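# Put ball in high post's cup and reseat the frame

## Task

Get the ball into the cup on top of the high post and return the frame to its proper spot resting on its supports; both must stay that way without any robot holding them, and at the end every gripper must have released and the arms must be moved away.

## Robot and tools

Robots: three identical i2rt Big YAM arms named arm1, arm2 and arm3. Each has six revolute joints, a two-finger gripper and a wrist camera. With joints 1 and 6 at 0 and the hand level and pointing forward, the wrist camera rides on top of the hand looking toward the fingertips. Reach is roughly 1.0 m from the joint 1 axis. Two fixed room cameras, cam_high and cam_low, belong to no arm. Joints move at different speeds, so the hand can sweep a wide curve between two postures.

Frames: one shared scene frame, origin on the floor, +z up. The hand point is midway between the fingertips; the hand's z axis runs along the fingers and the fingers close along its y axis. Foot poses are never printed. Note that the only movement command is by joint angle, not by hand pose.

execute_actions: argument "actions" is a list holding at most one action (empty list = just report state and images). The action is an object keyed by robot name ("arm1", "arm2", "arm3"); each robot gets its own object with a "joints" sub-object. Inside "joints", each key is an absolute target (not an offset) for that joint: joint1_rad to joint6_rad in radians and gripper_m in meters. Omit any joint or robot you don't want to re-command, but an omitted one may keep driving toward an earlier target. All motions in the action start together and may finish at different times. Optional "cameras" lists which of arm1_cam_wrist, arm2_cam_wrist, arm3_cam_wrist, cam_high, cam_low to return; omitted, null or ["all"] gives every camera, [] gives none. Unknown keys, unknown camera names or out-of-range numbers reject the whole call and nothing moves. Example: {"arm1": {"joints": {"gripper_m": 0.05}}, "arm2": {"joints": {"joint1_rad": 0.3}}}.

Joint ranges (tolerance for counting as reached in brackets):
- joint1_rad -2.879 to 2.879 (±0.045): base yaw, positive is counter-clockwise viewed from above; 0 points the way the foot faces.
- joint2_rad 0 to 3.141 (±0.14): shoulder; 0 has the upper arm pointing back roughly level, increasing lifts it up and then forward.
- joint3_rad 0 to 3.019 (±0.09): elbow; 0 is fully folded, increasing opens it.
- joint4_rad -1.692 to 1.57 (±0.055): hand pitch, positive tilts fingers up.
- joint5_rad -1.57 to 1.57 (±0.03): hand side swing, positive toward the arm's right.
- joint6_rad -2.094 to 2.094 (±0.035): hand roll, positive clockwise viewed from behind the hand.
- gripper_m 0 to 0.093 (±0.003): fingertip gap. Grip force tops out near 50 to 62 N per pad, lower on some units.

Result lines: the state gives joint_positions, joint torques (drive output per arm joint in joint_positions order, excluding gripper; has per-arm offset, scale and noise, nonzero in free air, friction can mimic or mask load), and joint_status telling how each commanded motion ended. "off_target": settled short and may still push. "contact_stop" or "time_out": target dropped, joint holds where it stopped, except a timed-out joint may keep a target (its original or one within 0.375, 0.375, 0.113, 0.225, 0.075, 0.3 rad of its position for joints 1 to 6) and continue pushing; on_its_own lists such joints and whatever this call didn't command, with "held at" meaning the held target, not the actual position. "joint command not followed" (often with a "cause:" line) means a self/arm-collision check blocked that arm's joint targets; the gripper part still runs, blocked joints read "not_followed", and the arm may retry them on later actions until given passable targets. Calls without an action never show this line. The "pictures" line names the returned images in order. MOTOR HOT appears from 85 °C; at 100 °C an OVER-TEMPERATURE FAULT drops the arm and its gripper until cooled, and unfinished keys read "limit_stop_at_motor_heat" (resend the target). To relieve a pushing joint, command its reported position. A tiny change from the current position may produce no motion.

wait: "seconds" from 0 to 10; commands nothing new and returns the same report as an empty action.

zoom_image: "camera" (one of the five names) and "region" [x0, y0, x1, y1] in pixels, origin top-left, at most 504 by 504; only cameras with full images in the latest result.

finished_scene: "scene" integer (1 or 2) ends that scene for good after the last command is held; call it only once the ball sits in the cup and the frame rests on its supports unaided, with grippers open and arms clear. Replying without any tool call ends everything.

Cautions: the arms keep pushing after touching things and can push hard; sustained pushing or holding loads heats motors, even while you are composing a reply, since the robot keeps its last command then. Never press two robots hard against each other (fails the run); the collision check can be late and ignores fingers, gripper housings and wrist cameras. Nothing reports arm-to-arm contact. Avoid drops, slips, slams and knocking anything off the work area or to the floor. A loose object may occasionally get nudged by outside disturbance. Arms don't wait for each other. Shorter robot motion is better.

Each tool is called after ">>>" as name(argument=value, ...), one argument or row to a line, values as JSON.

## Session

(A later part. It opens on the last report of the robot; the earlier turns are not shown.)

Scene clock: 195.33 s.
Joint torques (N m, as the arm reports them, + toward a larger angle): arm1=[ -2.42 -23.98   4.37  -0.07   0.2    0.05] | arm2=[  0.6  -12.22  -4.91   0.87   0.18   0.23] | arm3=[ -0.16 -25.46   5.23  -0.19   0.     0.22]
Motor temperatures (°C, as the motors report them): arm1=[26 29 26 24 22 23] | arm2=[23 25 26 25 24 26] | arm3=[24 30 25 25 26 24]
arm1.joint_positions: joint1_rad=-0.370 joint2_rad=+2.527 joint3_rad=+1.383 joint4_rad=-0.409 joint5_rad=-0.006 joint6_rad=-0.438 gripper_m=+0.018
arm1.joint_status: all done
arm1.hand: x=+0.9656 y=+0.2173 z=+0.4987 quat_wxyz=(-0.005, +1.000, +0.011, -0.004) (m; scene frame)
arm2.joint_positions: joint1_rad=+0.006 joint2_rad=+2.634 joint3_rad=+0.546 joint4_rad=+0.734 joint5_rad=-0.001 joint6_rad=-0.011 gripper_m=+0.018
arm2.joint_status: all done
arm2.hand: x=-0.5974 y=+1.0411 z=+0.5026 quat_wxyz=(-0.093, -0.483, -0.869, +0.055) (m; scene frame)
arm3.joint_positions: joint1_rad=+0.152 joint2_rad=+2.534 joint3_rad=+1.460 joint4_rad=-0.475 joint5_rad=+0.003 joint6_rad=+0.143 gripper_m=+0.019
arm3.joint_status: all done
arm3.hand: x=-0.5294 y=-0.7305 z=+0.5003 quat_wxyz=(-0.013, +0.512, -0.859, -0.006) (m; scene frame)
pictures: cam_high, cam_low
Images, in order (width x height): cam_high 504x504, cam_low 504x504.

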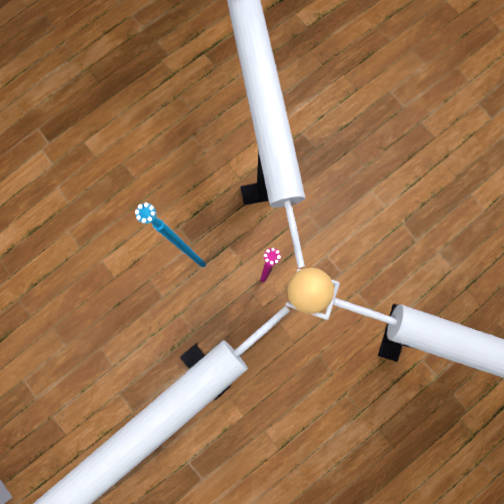

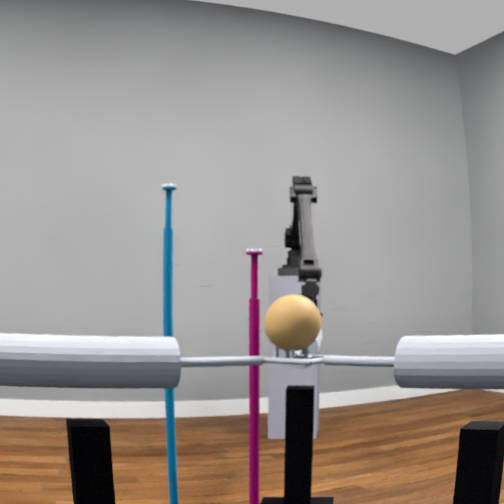

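>>> execute_actions(
  actions=[
    {"arm1":{"joints":{"joint2_rad":2.346,"joint3_rad":1.31,"joint4_rad":-0.52}},"arm2":{"joints":{"joint2_rad":2.33,"joint3_rad":0.39,"joint4_rad":0.585}},"arm3":{"joints":{"joint2_rad":2.352,"joint3_rad":1.392,"joint4_rad":-0.597}}},
  ],
  cameras=[],
)

>>> execute_actions(
  actions=[
    {"arm1":{"joints":{"joint2_rad":2.195,"joint3_rad":1.273,"joint4_rad":-0.637}},"arm2":{"joints":{"joint2_rad":1.98,"joint3_rad":0.3,"joint4_rad":0.325}},"arm3":{"joints":{"joint2_rad":2.21,"joint3_rad":1.36,"joint4_rad":-0.712}}},
  ],
  cameras=[],
)

>>> execute_actions(
  actions=[
    {"arm1":{"joints":{"joint2_rad":2.057,"joint4_rad":-0.774}},"arm2":{"joints":{"joint2_rad":1.583,"joint3_rad":0.275,"joint4_rad":-0.048}},"arm3":{"joints":{"joint2_rad":2.082,"joint4_rad":-0.844}}},
  ],
  cameras=["cam_high","cam_low"],
)

Scene clock: 215.90 s.
Joint torques (N m, as the arm reports them, + toward a larger angle): arm1=[ -2.35 -23.2    5.57  -0.09   0.25   0.03] | arm2=[  0.54 -11.37  -3.61   0.54   0.08   0.2 ] | arm3=[ -0.38 -24.85   6.1   -0.13   0.08   0.19]
Motor temperatures (°C, as the motors report them): arm1=[26 30 26 24 22 23] | arm2=[23 25 27 25 24 26] | arm3=[24 31 25 25 26 24]
arm1.joint_positions: joint1_rad=-0.371 joint2_rad=+2.355 joint3_rad=+1.312 joint4_rad=-0.512 joint5_rad=-0.007 joint6_rad=-0.439 gripper_m=+0.018
arm1.joint_status: all done
arm1.hand: x=+0.9645 y=+0.2174 z=+0.5733 quat_wxyz=(-0.004, +1.000, +0.011, -0.003) (m; scene frame)
arm2.joint_positions: joint1_rad=+0.006 joint2_rad=+2.348 joint3_rad=+0.402 joint4_rad=+0.592 joint5_rad=+0.000 joint6_rad=-0.011 gripper_m=+0.018
arm2.joint_status: all done
arm2.hand: x=-0.5977 y=+1.0420 z=+0.5769 quat_wxyz=(-0.093, -0.483, -0.869, +0.056) (m; scene frame)
arm3.joint_positions: joint1_rad=+0.155 joint2_rad=+2.365 joint3_rad=+1.394 joint4_rad=-0.581 joint5_rad=+0.001 joint6_rad=+0.146 gripper_m=+0.019
arm3.joint_status: all done
arm3.hand: x=-0.5308 y=-0.7291 z=+0.5776 quat_wxyz=(-0.012, +0.512, -0.859, -0.006) (m; scene frame)
pictures: none
No camera images: the call's "cameras" was empty. Leave "cameras" out to get every camera's image.

Scene clock: 216.90 s.
Joint torques (N m, as the arm reports them, + toward a larger angle): arm1=[ -2.49 -22.45   6.15  -0.03   0.2    0.02] | arm2=[ 0.7  -9.9  -1.29  0.4   0.05  0.23] | arm3=[ -0.29 -24.12   6.83  -0.26   0.07   0.19]
Motor temperatures (°C, as the motors report them): arm1=[26 30 26 24 22 23] | arm2=[23 25 27 25 24 26] | arm3=[24 31 25 25 26 24]
arm1.joint_positions: joint1_rad=-0.370 joint2_rad=+2.204 joint3_rad=+1.275 joint4_rad=-0.629 joint5_rad=-0.007 joint6_rad=-0.439 gripper_m=+0.018
arm1.joint_status: all done
arm1.hand: x=+0.9642 y=+0.2159 z=+0.6428 quat_wxyz=(-0.004, +1.000, +0.012, -0.002) (m; scene frame)
arm2.joint_positions: joint1_rad=+0.005 joint2_rad=+1.996 joint3_rad=+0.312 joint4_rad=+0.334 joint5_rad=+0.001 joint6_rad=-0.011 gripper_m=+0.018
arm2.joint_status: all done
arm2.hand: x=-0.5968 y=+1.0404 z=+0.6476 quat_wxyz=(-0.094, -0.484, -0.868, +0.058) (m; scene frame)
arm3.joint_positions: joint1_rad=+0.155 joint2_rad=+2.223 joint3_rad=+1.364 joint4_rad=-0.693 joint5_rad=+0.001 joint6_rad=+0.146 gripper_m=+0.019
arm3.joint_status: all done
arm3.hand: x=-0.5315 y=-0.7293 z=+0.6463 quat_wxyz=(-0.012, +0.512, -0.859, -0.006) (m; scene frame)
pictures: none
No camera images: the call's "cameras" was empty. Leave "cameras" out to get every camera's image.

Scene clock: 217.93 s.
Joint torques (N m, as the arm reports them, + toward a larger angle): arm1=[ -2.05 -21.97   7.59   0.02   0.23   0.04] | arm2=[ 0.57 -8.05  2.25  0.13 -0.07  0.21] | arm3=[ -0.48 -23.26   7.68  -0.51   0.14   0.19]
Motor temperatures (°C, as the motors report them): arm1=[26 30 26 24 22 23] | arm2=[23 25 27 25 24 26] | arm3=[24 31 25 25 26 24]
arm1.joint_positions: joint1_rad=-0.370 joint2_rad=+2.066 joint3_rad=+1.274 joint4_rad=-0.769 joint5_rad=-0.006 joint6_rad=-0.439 gripper_m=+0.018
arm1.joint_status: all done
arm1.hand: x=+0.9637 y=+0.2151 z=+0.7123 quat_wxyz=(-0.003, +1.000, +0.012, +0.000) (m; scene frame)
arm2.joint_positions: joint1_rad=+0.003 joint2_rad=+1.598 joint3_rad=+0.284 joint4_rad=-0.031 joint5_rad=+0.004 joint6_rad=-0.011 gripper_m=+0.018
arm2.joint_status: all done
arm2.hand: x=-0.5967 y=+1.0390 z=+0.7176 quat_wxyz=(-0.095, -0.485, -0.867, +0.060) (m; scene frame)
arm3.joint_positions: joint1_rad=+0.155 joint2_rad=+2.094 joint3_rad=+1.364 joint4_rad=-0.818 joint5_rad=-0.001 joint6_rad=+0.147 gripper_m=+0.019
arm3.joint_status: all done
arm3.hand: x=-0.5321 y=-0.7293 z=+0.7153 quat_wxyz=(-0.012, +0.511, -0.859, -0.008) (m; scene frame)
pictures: cam_high, cam_low
Images, in order (width x height): cam_high 504x504, cam_low 504x504.

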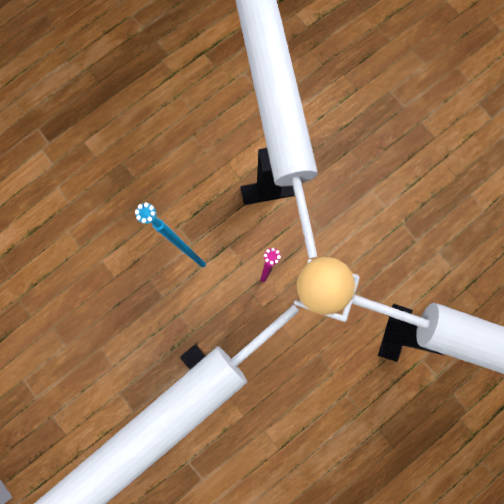

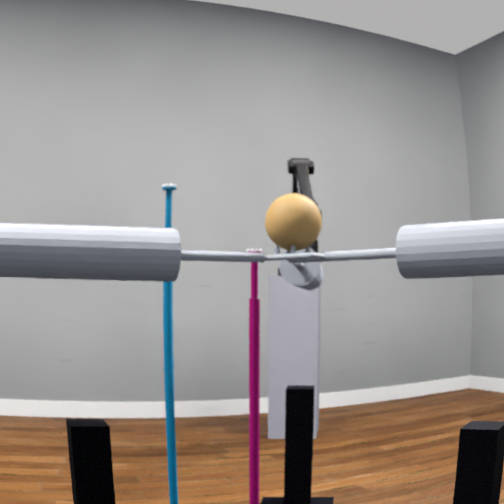

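>>> execute_actions(
  actions=[
    {"arm1":{"joints":{"joint2_rad":1.881,"joint3_rad":1.355,"joint4_rad":-1.012}},"arm2":{"joints":{"joint2_rad":1.083,"joint3_rad":0.39,"joint4_rad":-0.65}},"arm3":{"joints":{"joint2_rad":1.921,"joint3_rad":1.455,"joint4_rad":-1.085}}},
  ],
  cameras=[],
)

>>> execute_actions(
  actions=[
    {"arm1":{"joints":{"joint2_rad":1.774,"joint3_rad":1.484,"joint4_rad":-1.248}},"arm2":{"joints":{"joint2_rad":0.875,"joint3_rad":0.578,"joint4_rad":-1.046}},"arm3":{"joints":{"joint2_rad":1.827,"joint3_rad":1.593,"joint4_rad":-1.317}}},
  ],
  cameras=["cam_high","cam_low"],
)

Scene clock: 232.37 s.
Joint torques (N m, as the arm reports them, + toward a larger angle): arm1=[ -2.51 -20.28  12.46  -0.59   0.34   0.02] | arm2=[ 0.88 -5.36  8.64 -0.92  0.01  0.21] | arm3=[ -0.29 -21.61  11.46  -0.77   0.16   0.2 ]
Motor temperatures (°C, as the motors report them): arm1=[26 30 27 24 22 23] | arm2=[23 25 27 25 24 26] | arm3=[24 31 26 25 26 24]
arm1.joint_positions: joint1_rad=-0.370 joint2_rad=+1.885 joint3_rad=+1.318 joint4_rad=-0.991 joint5_rad=-0.010 joint6_rad=-0.439 gripper_m=+0.018
arm1.joint_status: all done
arm1.hand: x=+0.9656 y=+0.2122 z=+0.8173 quat_wxyz=(-0.002, +1.000, +0.012, -0.002) (m; scene frame)
arm2.joint_positions: joint1_rad=+0.003 joint2_rad=+1.096 joint3_rad=+0.375 joint4_rad=-0.601 joint5_rad=+0.002 joint6_rad=-0.011 gripper_m=+0.018
arm2.joint_status: all done
arm2.hand: x=-0.5935 y=+1.0353 z=+0.8276 quat_wxyz=(-0.106, -0.484, -0.866, +0.065) (m; scene frame)
arm3.joint_positions: joint1_rad=+0.152 joint2_rad=+1.925 joint3_rad=+1.435 joint4_rad=-1.054 joint5_rad=-0.002 joint6_rad=+0.145 gripper_m=+0.019
arm3.joint_status: all done
arm3.hand: x=-0.5314 y=-0.7300 z=+0.8275 quat_wxyz=(-0.014, +0.511, -0.859, -0.010) (m; scene frame)
pictures: none
No camera images: the call's "cameras" was empty. Leave "cameras" out to get every camera's image.

Scene clock: 234.73 s.
Joint torques (N m, as the arm reports them, + toward a larger angle): arm1=[ -2.45 -20.51  14.15  -0.93   0.2    0.03] | arm2=[ 0.93 -4.29 11.8  -1.58 -0.01  0.22] | arm3=[ -0.56 -22.48  12.69  -1.47   0.28   0.16]
Motor temperatures (°C, as the motors report them): arm1=[26 30 28 24 22 23] | arm2=[23 25 28 25 24 26] | arm3=[24 31 26 25 26 24]
arm1.joint_positions: joint1_rad=-0.370 joint2_rad=+1.785 joint3_rad=+1.440 joint4_rad=-1.220 joint5_rad=-0.006 joint6_rad=-0.439 gripper_m=+0.018
arm1.joint_status: all done
arm1.hand: x=+0.9643 y=+0.2126 z=+0.9097 quat_wxyz=(-0.003, +1.000, +0.011, +0.002) (m; scene frame)
arm2.joint_positions: joint1_rad=+0.003 joint2_rad=+0.889 joint3_rad=+0.546 joint4_rad=-0.979 joint5_rad=+0.002 joint6_rad=-0.011 gripper_m=+0.018
arm2.joint_status: joint4_rad time_out (moved -0.379 of -0.445); the others done
arm2.on_its_own: joint4_rad reads -0.979 and still pushes toward -1.046 since a time_out
arm2.hand: x=-0.5934 y=+1.0361 z=+0.9202 quat_wxyz=(-0.106, -0.484, -0.866, +0.065) (m; scene frame)
arm3.joint_positions: joint1_rad=+0.157 joint2_rad=+1.844 joint3_rad=+1.568 joint4_rad=-1.270 joint5_rad=-0.004 joint6_rad=+0.150 gripper_m=+0.019
arm3.joint_status: all done
arm3.hand: x=-0.5338 y=-0.7268 z=+0.9184 quat_wxyz=(-0.012, +0.511, -0.860, -0.010) (m; scene frame)
pictures: cam_high, cam_low
Images, in order (width x height): cam_high 504x504, cam_low 504x504.

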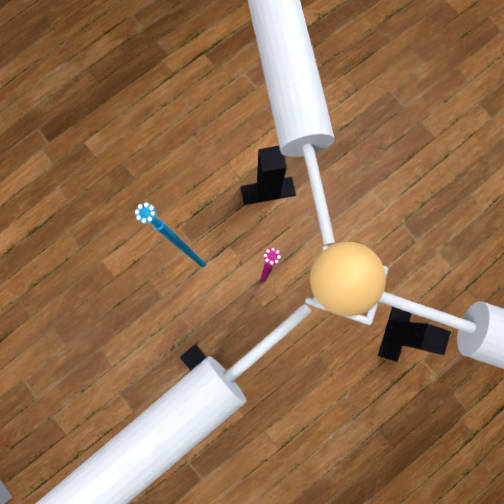

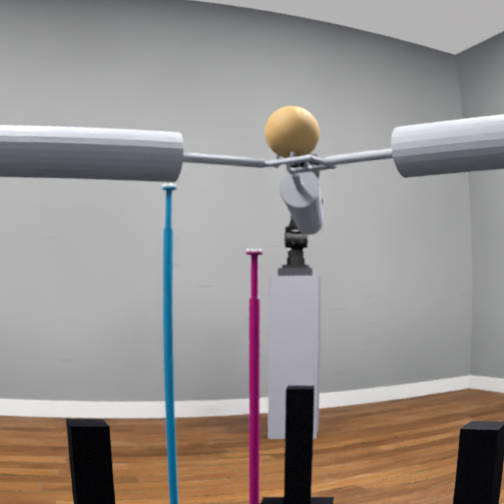

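>>> execute_actions(
  actions=[
    {"arm1":{"joints":{"joint1_rad":-0.07,"joint2_rad":1.402,"joint3_rad":1.02,"joint4_rad":-1.155,"joint6_rad":-0.135}},"arm2":{"joints":{"joint2_rad":1.47,"joint3_rad":1.035,"joint4_rad":-0.87}},"arm3":{"joints":{"joint1_rad":-0.2,"joint2_rad":1.588,"joint3_rad":1.263,"joint4_rad":-1.21,"joint6_rad":-0.21}}},
  ],
  cameras=["cam_high","cam_low"],
)

Scene clock: 269.17 s.
Joint torques (N m, as the arm reports them, + toward a larger angle): arm1=[ -0.68 -14.82  10.21   0.22   0.08   0.12] | arm2=[  1.14 -12.99  11.29  -0.45   0.12   0.28] | arm3=[ -0.8  -17.43  11.08   0.33   0.48  -0.03]
Motor temperatures (°C, as the motors report them): arm1=[26 30 32 24 22 23] | arm2=[23 24 33 25 24 26] | arm3=[24 31 29 25 26 24]
arm1.joint_positions: joint1_rad=-0.079 joint2_rad=+1.418 joint3_rad=+1.018 joint4_rad=-1.160 joint5_rad=+0.000 joint6_rad=-0.153 gripper_m=+0.018
arm1.joint_status: all done
arm1.hand: x=+1.0662 y=+0.0474 z=+0.9189 quat_wxyz=(-0.005, +1.000, +0.014, +0.000) (m; scene frame)
arm2.joint_positions: joint1_rad=-0.003 joint2_rad=+1.486 joint3_rad=+1.001 joint4_rad=-0.837 joint5_rad=-0.001 joint6_rad=-0.017 gripper_m=+0.018
arm2.joint_status: all done
arm2.hand: x=-0.4925 y=+0.8633 z=+0.9171 quat_wxyz=(-0.107, -0.484, -0.866, +0.065) (m; scene frame)
arm3.joint_positions: joint1_rad=-0.194 joint2_rad=+1.599 joint3_rad=+1.253 joint4_rad=-1.205 joint5_rad=-0.011 joint6_rad=-0.209 gripper_m=+0.019
arm3.joint_status: all done
arm3.hand: x=-0.4278 y=-0.9002 z=+0.9227 quat_wxyz=(-0.011, +0.514, -0.858, -0.009) (m; scene frame)
pictures: cam_high, cam_low
Images, in order (width x height): cam_high 504x504, cam_low 504x504.

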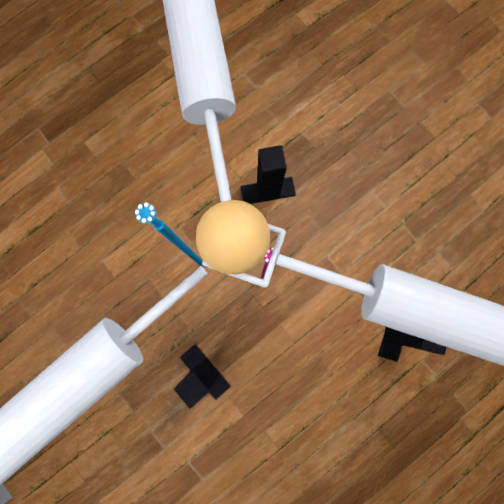

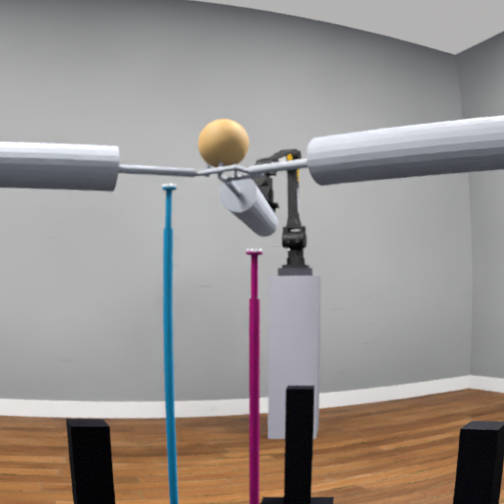

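>>> execute_actions(
  actions=[
    {"arm1":{"joints":{"joint1_rad":0.378,"joint2_rad":1.205,"joint3_rad":0.85,"joint4_rad":-1.18,"joint6_rad":0.315}},"arm2":{"joints":{"joint1_rad":-0.02,"joint2_rad":1.86,"joint3_rad":1.57,"joint4_rad":-1.01}},"arm3":{"joints":{"joint1_rad":-0.576,"joint2_rad":1.515,"joint3_rad":1.185,"joint4_rad":-1.205,"joint6_rad":-0.58}}},
  ],
)

Scene clock: 283.87 s.
Joint torques (N m, as the arm reports them, + toward a larger angle): arm1=[  0.73 -10.12  10.57   0.15  -0.45   0.31] | arm2=[ -0.23 -18.24  12.86  -0.48   0.32   0.33] | arm3=[ -2.25 -18.07  11.5   -0.04   0.67  -0.15]
Motor temperatures (°C, as the motors report them): arm1=[26 29 30 24 22 23] | arm2=[23 25 34 25 24 26] | arm3=[24 31 28 25 26 24]
arm1.joint_positions: joint1_rad=+0.351 joint2_rad=+1.222 joint3_rad=+0.844 joint4_rad=-1.178 joint5_rad=+0.017 joint6_rad=+0.278 gripper_m=+0.018
arm1.joint_status: joint6_rad time_out (moved +0.431 of +0.468); the others done
arm1.on_its_own: joint6_rad reads +0.278 and still pushes toward +0.315 since a time_out
arm1.hand: x=+1.1474 y=-0.0922 z=+0.9209 quat_wxyz=(-0.010, +1.000, +0.014, -0.004) (m; scene frame)
arm2.joint_positions: joint1_rad=-0.005 joint2_rad=+1.872 joint3_rad=+1.523 joint4_rad=-0.974 joint5_rad=-0.006 joint6_rad=-0.020 gripper_m=+0.018
arm2.joint_status: all done
arm2.hand: x=-0.4101 y=+0.7238 z=+0.9228 quat_wxyz=(-0.107, -0.483, -0.867, +0.062) (m; scene frame)
arm3.joint_positions: joint1_rad=-0.552 joint2_rad=+1.546 joint3_rad=+1.169 joint4_rad=-1.194 joint5_rad=-0.017 joint6_rad=-0.566 gripper_m=+0.019
arm3.joint_status: all done
arm3.hand: x=-0.3478 y=-1.0403 z=+0.9149 quat_wxyz=(-0.004, +0.514, -0.858, -0.009) (m; scene frame)
pictures: arm1_cam_wrist, arm2_cam_wrist, arm3_cam_wrist, cam_high, cam_low
Images, in order (width x height): arm1_cam_wrist 504x504, arm2_cam_wrist 504x504, arm3_cam_wrist 504x504, cam_high 504x504, cam_low 504x504.

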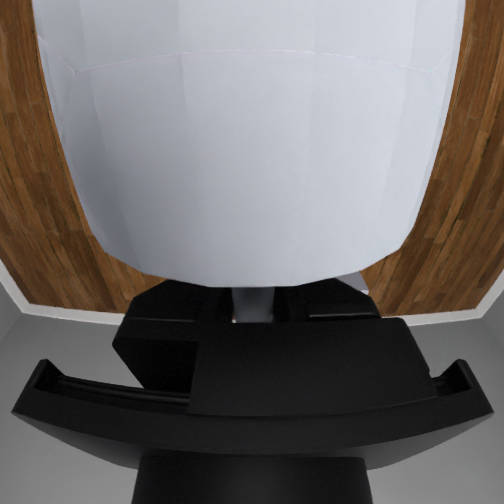

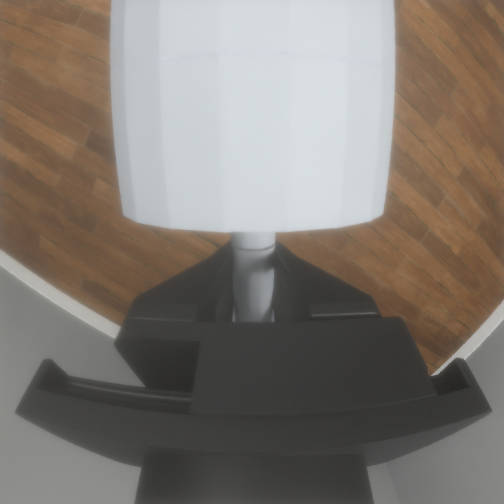

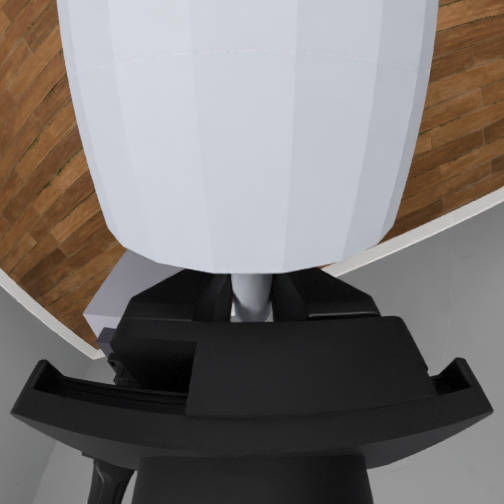

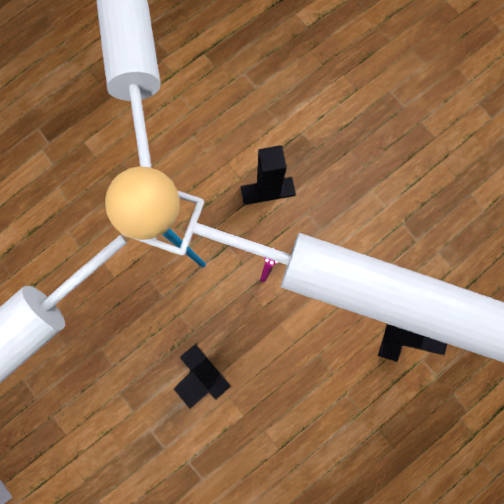

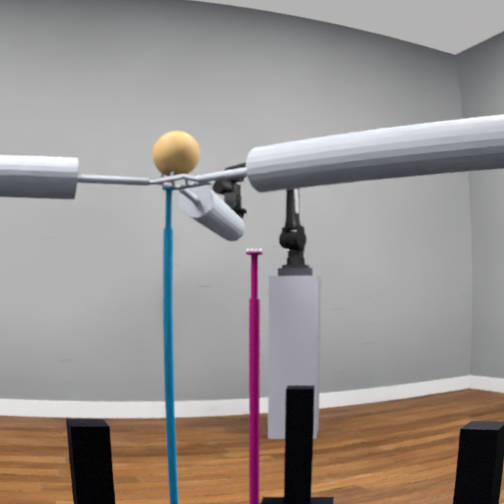

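>>> execute_actions(
  actions=[
    {"arm1":{"joints":{"joint1_rad":0.448,"joint2_rad":1.19,"joint3_rad":0.835,"joint6_rad":0.36}},"arm2":{"joints":{"joint2_rad":1.91,"joint3_rad":1.645,"joint4_rad":-1.035}},"arm3":{"joints":{"joint1_rad":-0.632,"joint2_rad":1.51,"joint3_rad":1.21,"joint4_rad":-1.215,"joint6_rad":-0.625}}},
  ],
  cameras=["cam_high","cam_low"],
)

>>> zoom_image(
  camera="cam_low",
  region=[110, 110, 240, 240],
)

Scene clock: 296.50 s.
Joint torques (N m, as the arm reports them, + toward a larger angle): arm1=[  0.7  -10.64  10.09   0.14  -0.43   0.09] | arm2=[ -0.02 -19.58  12.78  -0.84   0.25   0.31] | arm3=[ -2.61 -18.34  13.9   -0.4    0.73  -0.07]
Motor temperatures (°C, as the motors report them): arm1=[26 29 30 24 23 23] | arm2=[23 27 36 25 24 26] | arm3=[24 31 29 25 26 24]
arm1.joint_positions: joint1_rad=+0.422 joint2_rad=+1.215 joint3_rad=+0.834 joint4_rad=-1.177 joint5_rad=+0.017 joint6_rad=+0.345 gripper_m=+0.018
arm1.joint_status: all done
arm1.hand: x=+1.1579 y=-0.1120 z=+0.9194 quat_wxyz=(-0.010, +1.000, +0.015, -0.003) (m; scene frame)
arm2.joint_positions: joint1_rad=-0.007 joint2_rad=+1.926 joint3_rad=+1.600 joint4_rad=-0.991 joint5_rad=-0.005 joint6_rad=-0.020 gripper_m=+0.018
arm2.joint_status: all done
arm2.hand: x=-0.3996 y=+0.7035 z=+0.9213 quat_wxyz=(-0.109, -0.484, -0.866, +0.064) (m; scene frame)
arm3.joint_positions: joint1_rad=-0.606 joint2_rad=+1.546 joint3_rad=+1.169 joint4_rad=-1.196 joint5_rad=-0.018 joint6_rad=-0.619 gripper_m=+0.019
arm3.joint_status: all done
arm3.hand: x=-0.3372 y=-1.0610 z=+0.9148 quat_wxyz=(-0.003, +0.513, -0.858, -0.010) (m; scene frame)
pictures: cam_high, cam_low
Images, in order (width x height): cam_high 504x504, cam_low 504x504.

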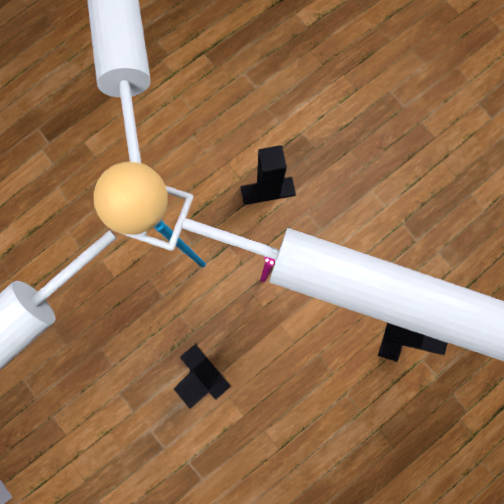

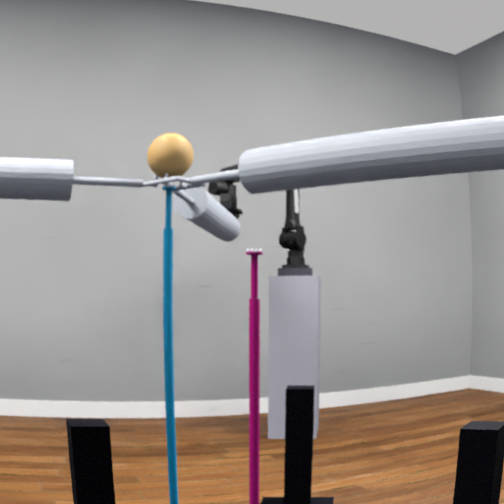

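Region (110, 110, 240, 240) of cam_low's 504x504 image, scaled by 3.877, with more detail than that image has.

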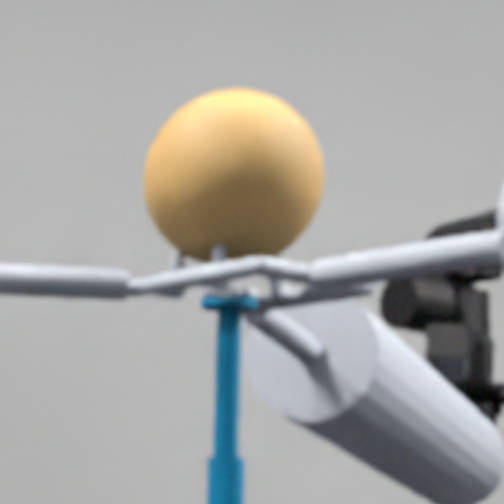

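>>> execute_actions(
  actions=[
    {"arm1":{"joints":{"joint2_rad":1.245,"joint3_rad":0.775,"joint4_rad":-1.085}},"arm2":{"joints":{"joint2_rad":1.95,"joint3_rad":1.56,"joint4_rad":-0.935}},"arm3":{"joints":{"joint2_rad":1.57,"joint3_rad":1.137,"joint4_rad":-1.12}}},
  ],
  cameras=["cam_high","cam_low"],
)

>>> zoom_image(
  camera="cam_low",
  region=[110, 110, 240, 240],
)

Scene clock: 308.20 s.
Joint torques (N m, as the arm reports them, + toward a larger angle): arm1=[ 1.21 -9.51  9.1   0.27 -0.3   0.08] | arm2=[  0.11 -19.81   8.33   0.54   0.14   0.33] | arm3=[ -2.15 -15.3   10.64   0.78   0.58  -0.05]
Motor temperatures (°C, as the motors report them): arm1=[26 29 30 24 23 23] | arm2=[23 28 36 25 24 26] | arm3=[24 31 29 25 27 24]
arm1.joint_positions: joint1_rad=+0.423 joint2_rad=+1.254 joint3_rad=+0.780 joint4_rad=-1.083 joint5_rad=+0.011 joint6_rad=+0.345 gripper_m=+0.018
arm1.joint_status: all done
arm1.hand: x=+1.1584 y=-0.1132 z=+0.8895 quat_wxyz=(-0.007, +1.000, +0.016, -0.003) (m; scene frame)
arm2.joint_positions: joint1_rad=-0.008 joint2_rad=+1.964 joint3_rad=+1.569 joint4_rad=-0.926 joint5_rad=-0.002 joint6_rad=-0.021 gripper_m=+0.018
arm2.joint_status: all done
arm2.hand: x=-0.3997 y=+0.7011 z=+0.8889 quat_wxyz=(-0.107, -0.484, -0.866, +0.065) (m; scene frame)
arm3.joint_positions: joint1_rad=-0.610 joint2_rad=+1.570 joint3_rad=+1.127 joint4_rad=-1.128 joint5_rad=-0.015 joint6_rad=-0.623 gripper_m=+0.019
arm3.joint_status: all done
arm3.hand: x=-0.3364 y=-1.0632 z=+0.8905 quat_wxyz=(-0.004, +0.514, -0.858, -0.008) (m; scene frame)
pictures: cam_high, cam_low
Images, in order (width x height): cam_high 504x504, cam_low 504x504.

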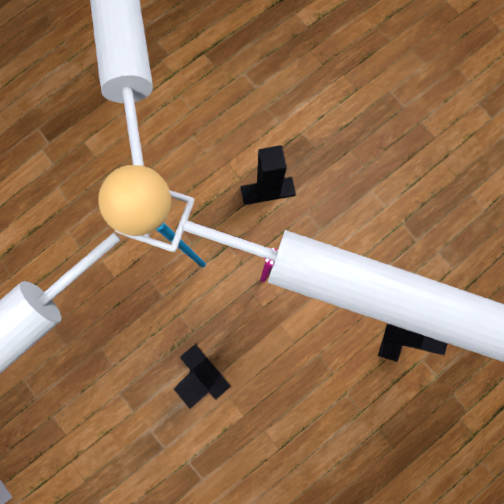

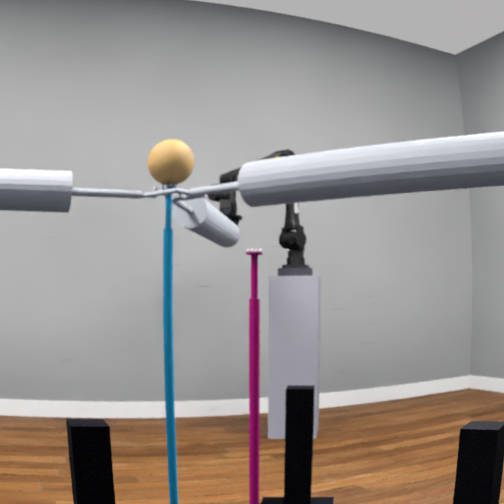

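Region (110, 110, 240, 240) of cam_low's 504x504 image, scaled by 3.877, with more detail than that image has.

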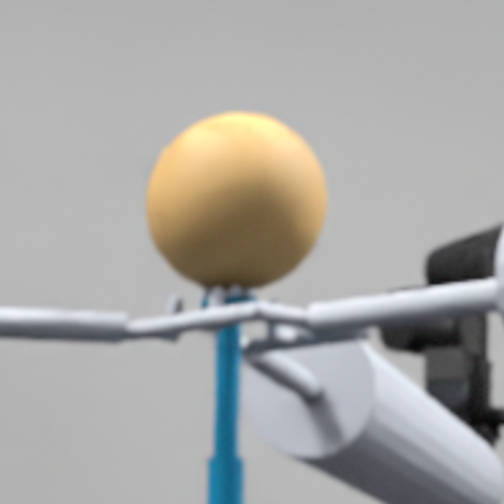

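>>> execute_actions(
  actions=[
    {"arm1":{"joints":{"joint2_rad":1.3,"joint3_rad":0.71,"joint4_rad":-0.96}},"arm2":{"joints":{"joint2_rad":1.98,"joint3_rad":1.51,"joint4_rad":-0.86}},"arm3":{"joints":{"joint2_rad":1.614,"joint3_rad":1.085,"joint4_rad":-1.015}}},
  ],
  cameras=["cam_high","cam_low"],
)

>>> zoom_image(
  camera="cam_low",
  region=[110, 110, 240, 240],
)

Scene clock: 313.23 s.
Joint torques (N m, as the arm reports them, + toward a larger angle): arm1=[ 0.53 -9.92  8.09  0.21 -0.37  0.08] | arm2=[  0.22 -19.89   7.51   0.35   0.21   0.36] | arm3=[ -2.3  -15.72  10.23   0.96   0.6   -0.03]
Motor temperatures (°C, as the motors report them): arm1=[26 29 30 24 23 23] | arm2=[23 28 35 25 24 26] | arm3=[24 30 29 25 27 24]
arm1.joint_positions: joint1_rad=+0.423 joint2_rad=+1.311 joint3_rad=+0.718 joint4_rad=-0.960 joint5_rad=+0.015 joint6_rad=+0.345 gripper_m=+0.018
arm1.joint_status: all done
arm1.hand: x=+1.1587 y=-0.1122 z=+0.8531 quat_wxyz=(-0.008, +1.000, +0.016, -0.006) (m; scene frame)
arm2.joint_positions: joint1_rad=-0.008 joint2_rad=+1.991 joint3_rad=+1.526 joint4_rad=-0.847 joint5_rad=-0.003 joint6_rad=-0.022 gripper_m=+0.018
arm2.joint_status: all done
arm2.hand: x=-0.4000 y=+0.7015 z=+0.8593 quat_wxyz=(-0.111, -0.483, -0.866, +0.066) (m; scene frame)
arm3.joint_positions: joint1_rad=-0.610 joint2_rad=+1.616 joint3_rad=+1.074 joint4_rad=-1.027 joint5_rad=-0.015 joint6_rad=-0.624 gripper_m=+0.019
arm3.joint_status: all done
arm3.hand: x=-0.3359 y=-1.0630 z=+0.8537 quat_wxyz=(-0.006, +0.514, -0.858, -0.008) (m; scene frame)
pictures: cam_high, cam_low
Images, in order (width x height): cam_high 504x504, cam_low 504x504.

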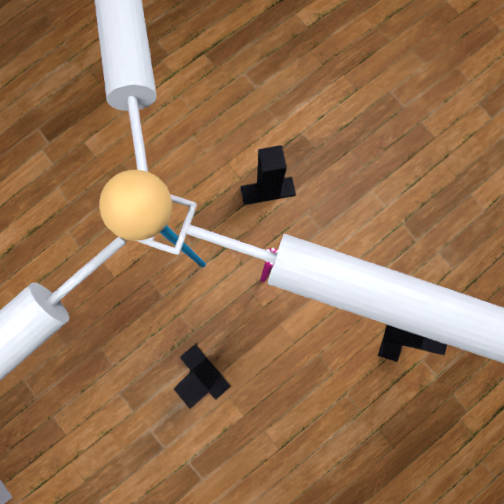

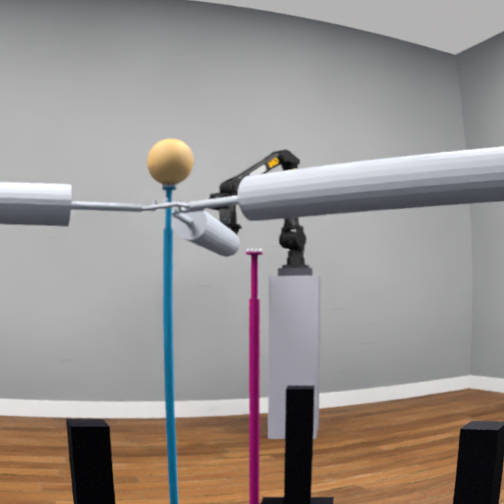

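Region (110, 110, 240, 240) of cam_low's 504x504 image, scaled by 3.877, with more detail than that image has.

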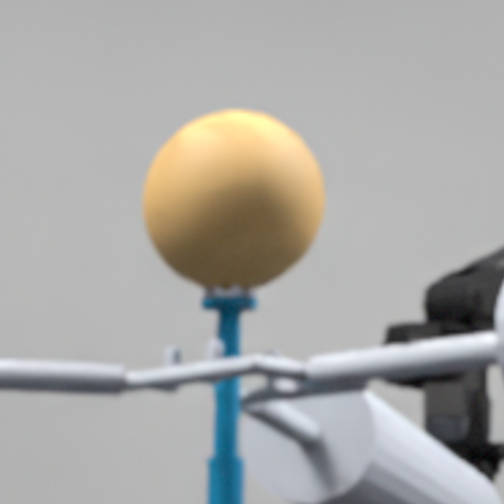

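>>> execute_actions(
  actions=[
    {"arm1":{"joints":{"joint1_rad":-0.09,"joint2_rad":1.5,"joint3_rad":0.935,"joint4_rad":-0.96,"joint6_rad":-0.155}},"arm2":{"joints":{"joint1_rad":0.0,"joint2_rad":1.555,"joint3_rad":0.91,"joint4_rad":-0.675}},"arm3":{"joints":{"joint1_rad":-0.185,"joint2_rad":1.676,"joint3_rad":1.18,"joint4_rad":-1.04,"joint6_rad":-0.19}}},
  ],
  cameras=["cam_low"],
)

>>> execute_actions(
  actions=[
    {"arm1":{"joints":{"joint1_rad":-0.385,"joint2_rad":1.885,"joint3_rad":1.37,"joint4_rad":-1.01,"joint6_rad":-0.445}},"arm2":{"joints":{"joint1_rad":0.01,"joint2_rad":1.083,"joint3_rad":0.38,"joint4_rad":-0.62}},"arm3":{"joints":{"joint1_rad":0.162,"joint2_rad":1.93,"joint3_rad":1.465,"joint4_rad":-1.075,"joint6_rad":0.155}}},
  ],
  cameras=["cam_high","cam_low"],
)

Scene clock: 327.10 s.
Joint torques (N m, as the arm reports them, + toward a larger angle): arm1=[ -2.33 -14.47  11.24   0.03  -0.03  -0.12] | arm2=[  0.86 -12.51   6.83   0.79   0.18   0.22] | arm3=[ -0.15 -16.98  11.84   0.39   0.04   0.12]
Motor temperatures (°C, as the motors report them): arm1=[26 28 29 24 23 23] | arm2=[23 29 33 25 24 26] | arm3=[24 30 29 25 27 24]
arm1.joint_positions: joint1_rad=-0.071 joint2_rad=+1.518 joint3_rad=+0.908 joint4_rad=-0.956 joint5_rad=+0.003 joint6_rad=-0.145 gripper_m=+0.018
arm1.joint_status: all done
arm1.hand: x=+1.0682 y=+0.0453 z=+0.8461 quat_wxyz=(-0.006, +1.000, +0.014, +0.003) (m; scene frame)
arm2.joint_positions: joint1_rad=+0.003 joint2_rad=+1.563 joint3_rad=+0.925 joint4_rad=-0.673 joint5_rad=-0.002 joint6_rad=-0.010 gripper_m=+0.018
arm2.joint_status: all done
arm2.hand: x=-0.4898 y=+0.8642 z=+0.8641 quat_wxyz=(-0.112, -0.484, -0.865, +0.066) (m; scene frame)
arm3.joint_positions: joint1_rad=-0.187 joint2_rad=+1.676 joint3_rad=+1.154 joint4_rad=-1.037 joint5_rad=+0.001 joint6_rad=-0.206 gripper_m=+0.019
arm3.joint_status: all done
arm3.hand: x=-0.4291 y=-0.9002 z=+0.8546 quat_wxyz=(-0.010, +0.516, -0.857, -0.002) (m; scene frame)
pictures: cam_low
Images, in order (width x height): cam_low 504x504.

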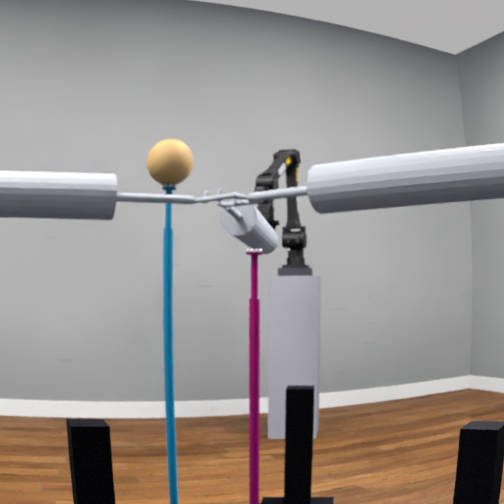

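Scene clock: 328.27 s.
Joint torques (N m, as the arm reports them, + toward a larger angle): arm1=[ -2.9  -22.13  13.34  -0.33   0.19  -0.22] | arm2=[ 1.11 -5.04  6.67  0.87 -0.18  0.13] | arm3=[ -0.18 -22.79  11.97  -0.02  -0.08   0.07]
Motor temperatures (°C, as the motors report them): arm1=[26 29 30 24 23 23] | arm2=[23 29 33 25 24 26] | arm3=[24 30 29 25 27 24]
arm1.joint_positions: joint1_rad=-0.357 joint2_rad=+1.905 joint3_rad=+1.321 joint4_rad=-0.997 joint5_rad=-0.005 joint6_rad=-0.428 gripper_m=+0.018
arm1.joint_status: all done
arm1.hand: x=+0.9654 y=+0.2058 z=+0.8085 quat_wxyz=(+0.000, +1.000, +0.013, +0.009) (m; scene frame)
arm2.joint_positions: joint1_rad=+0.012 joint2_rad=+1.093 joint3_rad=+0.393 joint4_rad=-0.622 joint5_rad=+0.006 joint6_rad=-0.002 gripper_m=+0.018
arm2.joint_status: all done
arm2.hand: x=-0.5901 y=+1.0328 z=+0.8332 quat_wxyz=(-0.105, -0.484, -0.866, +0.066) (m; scene frame)
arm3.joint_positions: joint1_rad=+0.160 joint2_rad=+1.941 joint3_rad=+1.437 joint4_rad=-1.062 joint5_rad=+0.005 joint6_rad=+0.144 gripper_m=+0.019
arm3.joint_status: all done
arm3.hand: x=-0.5350 y=-0.7314 z=+0.8201 quat_wxyz=(-0.007, +0.514, -0.857, +0.000) (m; scene frame)
pictures: cam_high, cam_low
Images, in order (width x height): cam_high 504x504, cam_low 504x504.

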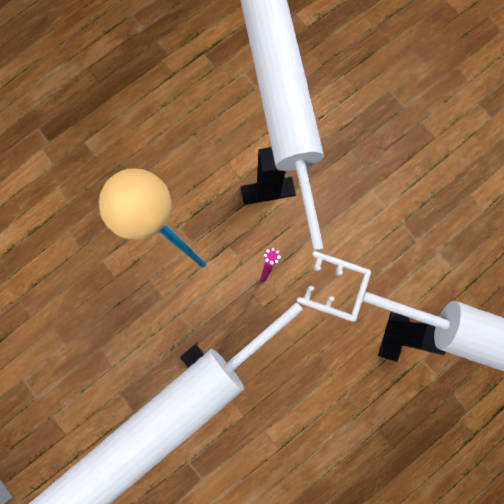

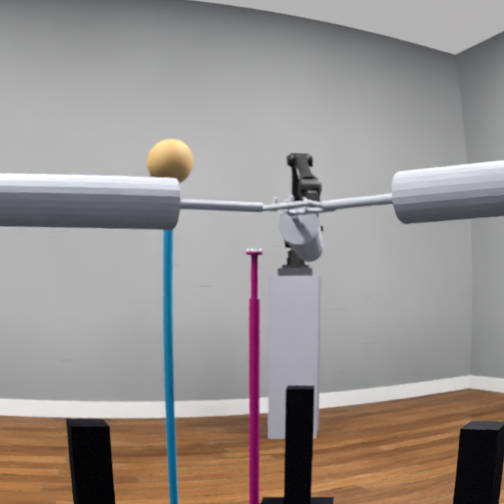

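>>> execute_actions(
  actions=[
    {"arm1":{"joints":{"joint1_rad":-0.4,"joint2_rad":2.06,"joint3_rad":1.275,"joint4_rad":-0.76,"joint6_rad":-0.45}},"arm2":{"joints":{"joint1_rad":0.0,"joint2_rad":1.6,"joint3_rad":0.27,"joint4_rad":-0.02}},"arm3":{"joints":{"joint1_rad":0.145,"joint2_rad":2.095,"joint3_rad":1.37,"joint4_rad":-0.82}}},
  ],
  cameras=[],
)

>>> execute_actions(
  actions=[
    {"arm1":{"joints":{"joint2_rad":2.356,"joint3_rad":1.335,"joint4_rad":-0.505}},"arm2":{"joints":{"joint2_rad":2.35,"joint3_rad":0.405,"joint4_rad":0.615}},"arm3":{"joints":{"joint2_rad":2.372,"joint3_rad":1.41,"joint4_rad":-0.572}}},
  ],
  cameras=[],
)

>>> execute_actions(
  actions=[
    {"arm1":{"joints":{"joint2_rad":2.61,"joint3_rad":1.45,"joint4_rad":-0.375}},"arm2":{"joints":{"joint2_rad":2.75,"joint3_rad":0.625,"joint4_rad":0.8}},"arm3":{"joints":{"joint2_rad":2.62,"joint3_rad":1.525,"joint4_rad":-0.445}}},
  ],
  cameras=["cam_high","cam_low"],
)

Scene clock: 339.10 s.
Joint torques (N m, as the arm reports them, + toward a larger angle): arm1=[ -2.8  -24.48   6.95   0.11   0.02  -0.05] | arm2=[ 0.82 -6.44  2.13  1.09  0.03  0.21] | arm3=[ -0.37 -24.54   7.52   0.11   0.03   0.17]
Motor temperatures (°C, as the motors report them): arm1=[26 30 31 24 23 23] | arm2=[23 27 32 25 24 26] | arm3=[24 31 29 25 26 24]
arm1.joint_positions: joint1_rad=-0.379 joint2_rad=+2.096 joint3_rad=+1.280 joint4_rad=-0.757 joint5_rad=+0.000 joint6_rad=-0.452 gripper_m=+0.018
arm1.joint_status: all done
arm1.hand: x=+0.9668 y=+0.2204 z=+0.6990 quat_wxyz=(-0.004, +1.000, +0.014, +0.006) (m; scene frame)
arm2.joint_positions: joint1_rad=+0.006 joint2_rad=+1.592 joint3_rad=+0.281 joint4_rad=-0.028 joint5_rad=+0.001 joint6_rad=-0.009 gripper_m=+0.018
arm2.joint_status: all done
arm2.hand: x=-0.5955 y=+1.0390 z=+0.7189 quat_wxyz=(-0.099, -0.484, -0.867, +0.060) (m; scene frame)
arm3.joint_positions: joint1_rad=+0.148 joint2_rad=+2.116 joint3_rad=+1.376 joint4_rad=-0.811 joint5_rad=+0.002 joint6_rad=+0.134 gripper_m=+0.019
arm3.joint_status: all done
arm3.hand: x=-0.5265 y=-0.7281 z=+0.7068 quat_wxyz=(-0.012, +0.514, -0.858, -0.006) (m; scene frame)
pictures: none
No camera images: the call's "cameras" was empty. Leave "cameras" out to get every camera's image.

Scene clock: 340.43 s.
Joint torques (N m, as the arm reports them, + toward a larger angle): arm1=[ -3.38 -24.64   7.76  -0.1    0.02  -0.04] | arm2=[ 0.62 -9.68 -2.65  1.3   0.14  0.21] | arm3=[  0.68 -25.14   7.74  -0.01  -0.06   0.33]
Motor temperatures (°C, as the motors report them): arm1=[26 30 31 24 23 23] | arm2=[23 27 32 25 24 26] | arm3=[24 31 29 25 26 24]
arm1.joint_positions: joint1_rad=-0.372 joint2_rad=+2.381 joint3_rad=+1.307 joint4_rad=-0.497 joint5_rad=+0.000 joint6_rad=-0.452 gripper_m=+0.018
arm1.joint_status: all done
arm1.hand: x=+0.9732 y=+0.2157 z=+0.5594 quat_wxyz=(-0.004, +1.000, +0.017, +0.006) (m; scene frame)
arm2.joint_positions: joint1_rad=+0.006 joint2_rad=+2.337 joint3_rad=+0.408 joint4_rad=+0.602 joint5_rad=-0.001 joint6_rad=-0.011 gripper_m=+0.018
arm2.joint_status: all done
arm2.hand: x=-0.5926 y=+1.0337 z=+0.5794 quat_wxyz=(-0.104, -0.483, -0.867, +0.062) (m; scene frame)
arm3.joint_positions: joint1_rad=+0.131 joint2_rad=+2.387 joint3_rad=+1.393 joint4_rad=-0.561 joint5_rad=+0.005 joint6_rad=+0.115 gripper_m=+0.019
arm3.joint_status: all done
arm3.hand: x=-0.5193 y=-0.7370 z=+0.5657 quat_wxyz=(-0.012, +0.515, -0.857, -0.004) (m; scene frame)
pictures: none
No camera images: the call's "cameras" was empty. Leave "cameras" out to get every camera's image.

Scene clock: 341.50 s.
Joint torques (N m, as the arm reports them, + toward a larger angle): arm1=[ -3.38 -25.26   5.33   0.24   0.05  -0.05] | arm2=[ 0.59 -9.59 -4.05  1.56  0.17  0.24] | arm3=[  1.31 -25.44   6.4    0.36  -0.19   0.37]
Motor temperatures (°C, as the motors report them): arm1=[26 30 31 24 23 23] | arm2=[23 27 32 25 24 26] | arm3=[24 31 29 25 26 24]
arm1.joint_positions: joint1_rad=-0.373 joint2_rad=+2.632 joint3_rad=+1.435 joint4_rad=-0.376 joint5_rad=-0.001 joint6_rad=-0.452 gripper_m=+0.018
arm1.joint_status: all done
arm1.hand: x=+0.9747 y=+0.2165 z=+0.4534 quat_wxyz=(-0.003, +1.000, +0.017, +0.006) (m; scene frame)
arm2.joint_positions: joint1_rad=+0.006 joint2_rad=+2.738 joint3_rad=+0.628 joint4_rad=+0.781 joint5_rad=-0.002 joint6_rad=-0.012 gripper_m=+0.018
arm2.joint_status: all done
arm2.hand: x=-0.5923 y=+1.0326 z=+0.4696 quat_wxyz=(-0.104, -0.482, -0.868, +0.061) (m; scene frame)
arm3.joint_positions: joint1_rad=+0.129 joint2_rad=+2.629 joint3_rad=+1.511 joint4_rad=-0.442 joint5_rad=+0.008 joint6_rad=+0.112 gripper_m=+0.019
arm3.joint_status: all done
arm3.hand: x=-0.5172 y=-0.7387 z=+0.4590 quat_wxyz=(-0.011, +0.515, -0.857, -0.001) (m; scene frame)
pictures: cam_high, cam_low
Images, in order (width x height): cam_high 504x504, cam_low 504x504.

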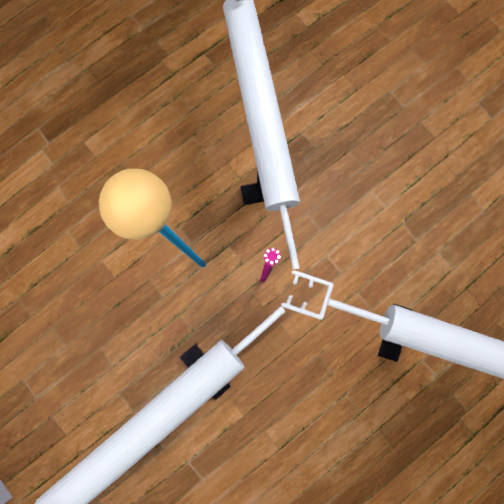

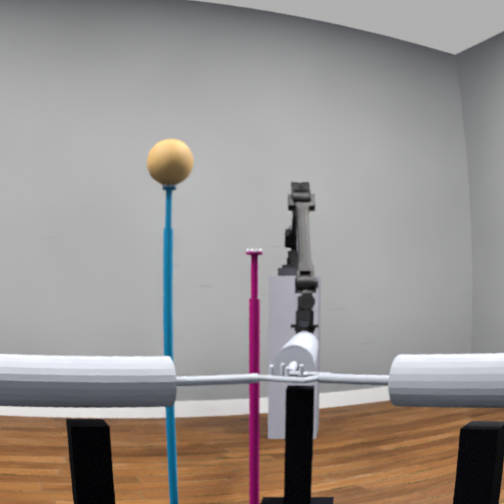

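>>> execute_actions(
  actions=[
    {"arm1":{"joints":{"joint2_rad":2.69,"joint3_rad":1.52,"joint4_rad":-0.345}},"arm2":{"joints":{"joint2_rad":2.875,"joint3_rad":0.705,"joint4_rad":0.77}},"arm3":{"joints":{"joint1_rad":0.175,"joint2_rad":2.7,"joint3_rad":1.585,"joint4_rad":-0.42,"joint6_rad":0.15}}},
  ],
  cameras=["cam_high","cam_low"],
)

Scene clock: 346.17 s.
Joint torques (N m, as the arm reports them, + toward a larger angle): arm1=[ -3.38 -24.95   5.66   0.88   0.05  -0.07] | arm2=[ 0.57 -9.87 -4.98  0.46  0.18  0.22] | arm3=[  1.47 -23.59   6.83   0.91  -0.23   0.1 ]
Motor temperatures (°C, as the motors report them): arm1=[26 30 30 24 23 23] | arm2=[23 27 31 25 24 26] | arm3=[24 32 28 25 26 24]
arm1.joint_positions: joint1_rad=-0.373 joint2_rad=+2.701 joint3_rad=+1.502 joint4_rad=-0.359 joint5_rad=-0.001 joint6_rad=-0.450 gripper_m=+0.018
arm1.joint_status: all done
arm1.hand: x=+0.9655 y=+0.2210 z=+0.4273 quat_wxyz=(-0.007, +1.000, +0.016, +0.000) (m; scene frame)
arm2.joint_positions: joint1_rad=+0.006 joint2_rad=+2.859 joint3_rad=+0.713 joint4_rad=+0.779 joint5_rad=-0.002 joint6_rad=-0.012 gripper_m=+0.018
arm2.joint_status: all done
arm2.hand: x=-0.5992 y=+1.0436 z=+0.4290 quat_wxyz=(-0.088, -0.483, -0.870, +0.052) (m; scene frame)
arm3.joint_positions: joint1_rad=+0.155 joint2_rad=+2.692 joint3_rad=+1.565 joint4_rad=-0.430 joint5_rad=+0.009 joint6_rad=+0.134 gripper_m=+0.019
arm3.joint_status: all done
arm3.hand: x=-0.5287 y=-0.7289 z=+0.4342 quat_wxyz=(-0.012, +0.517, -0.856, -0.001) (m; scene frame)
pictures: cam_high, cam_low
Images, in order (width x height): cam_high 504x504, cam_low 504x504.

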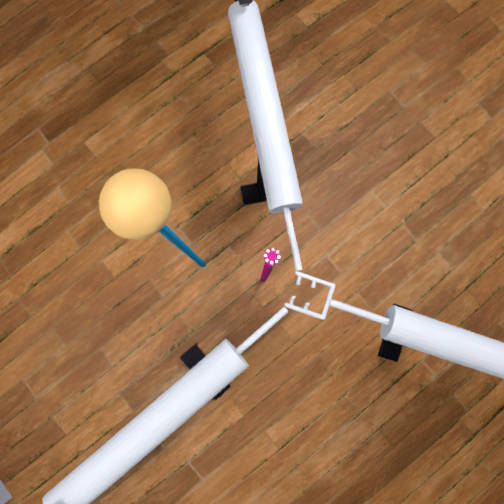

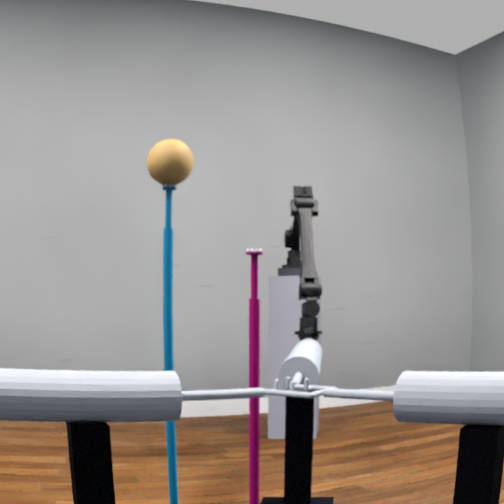

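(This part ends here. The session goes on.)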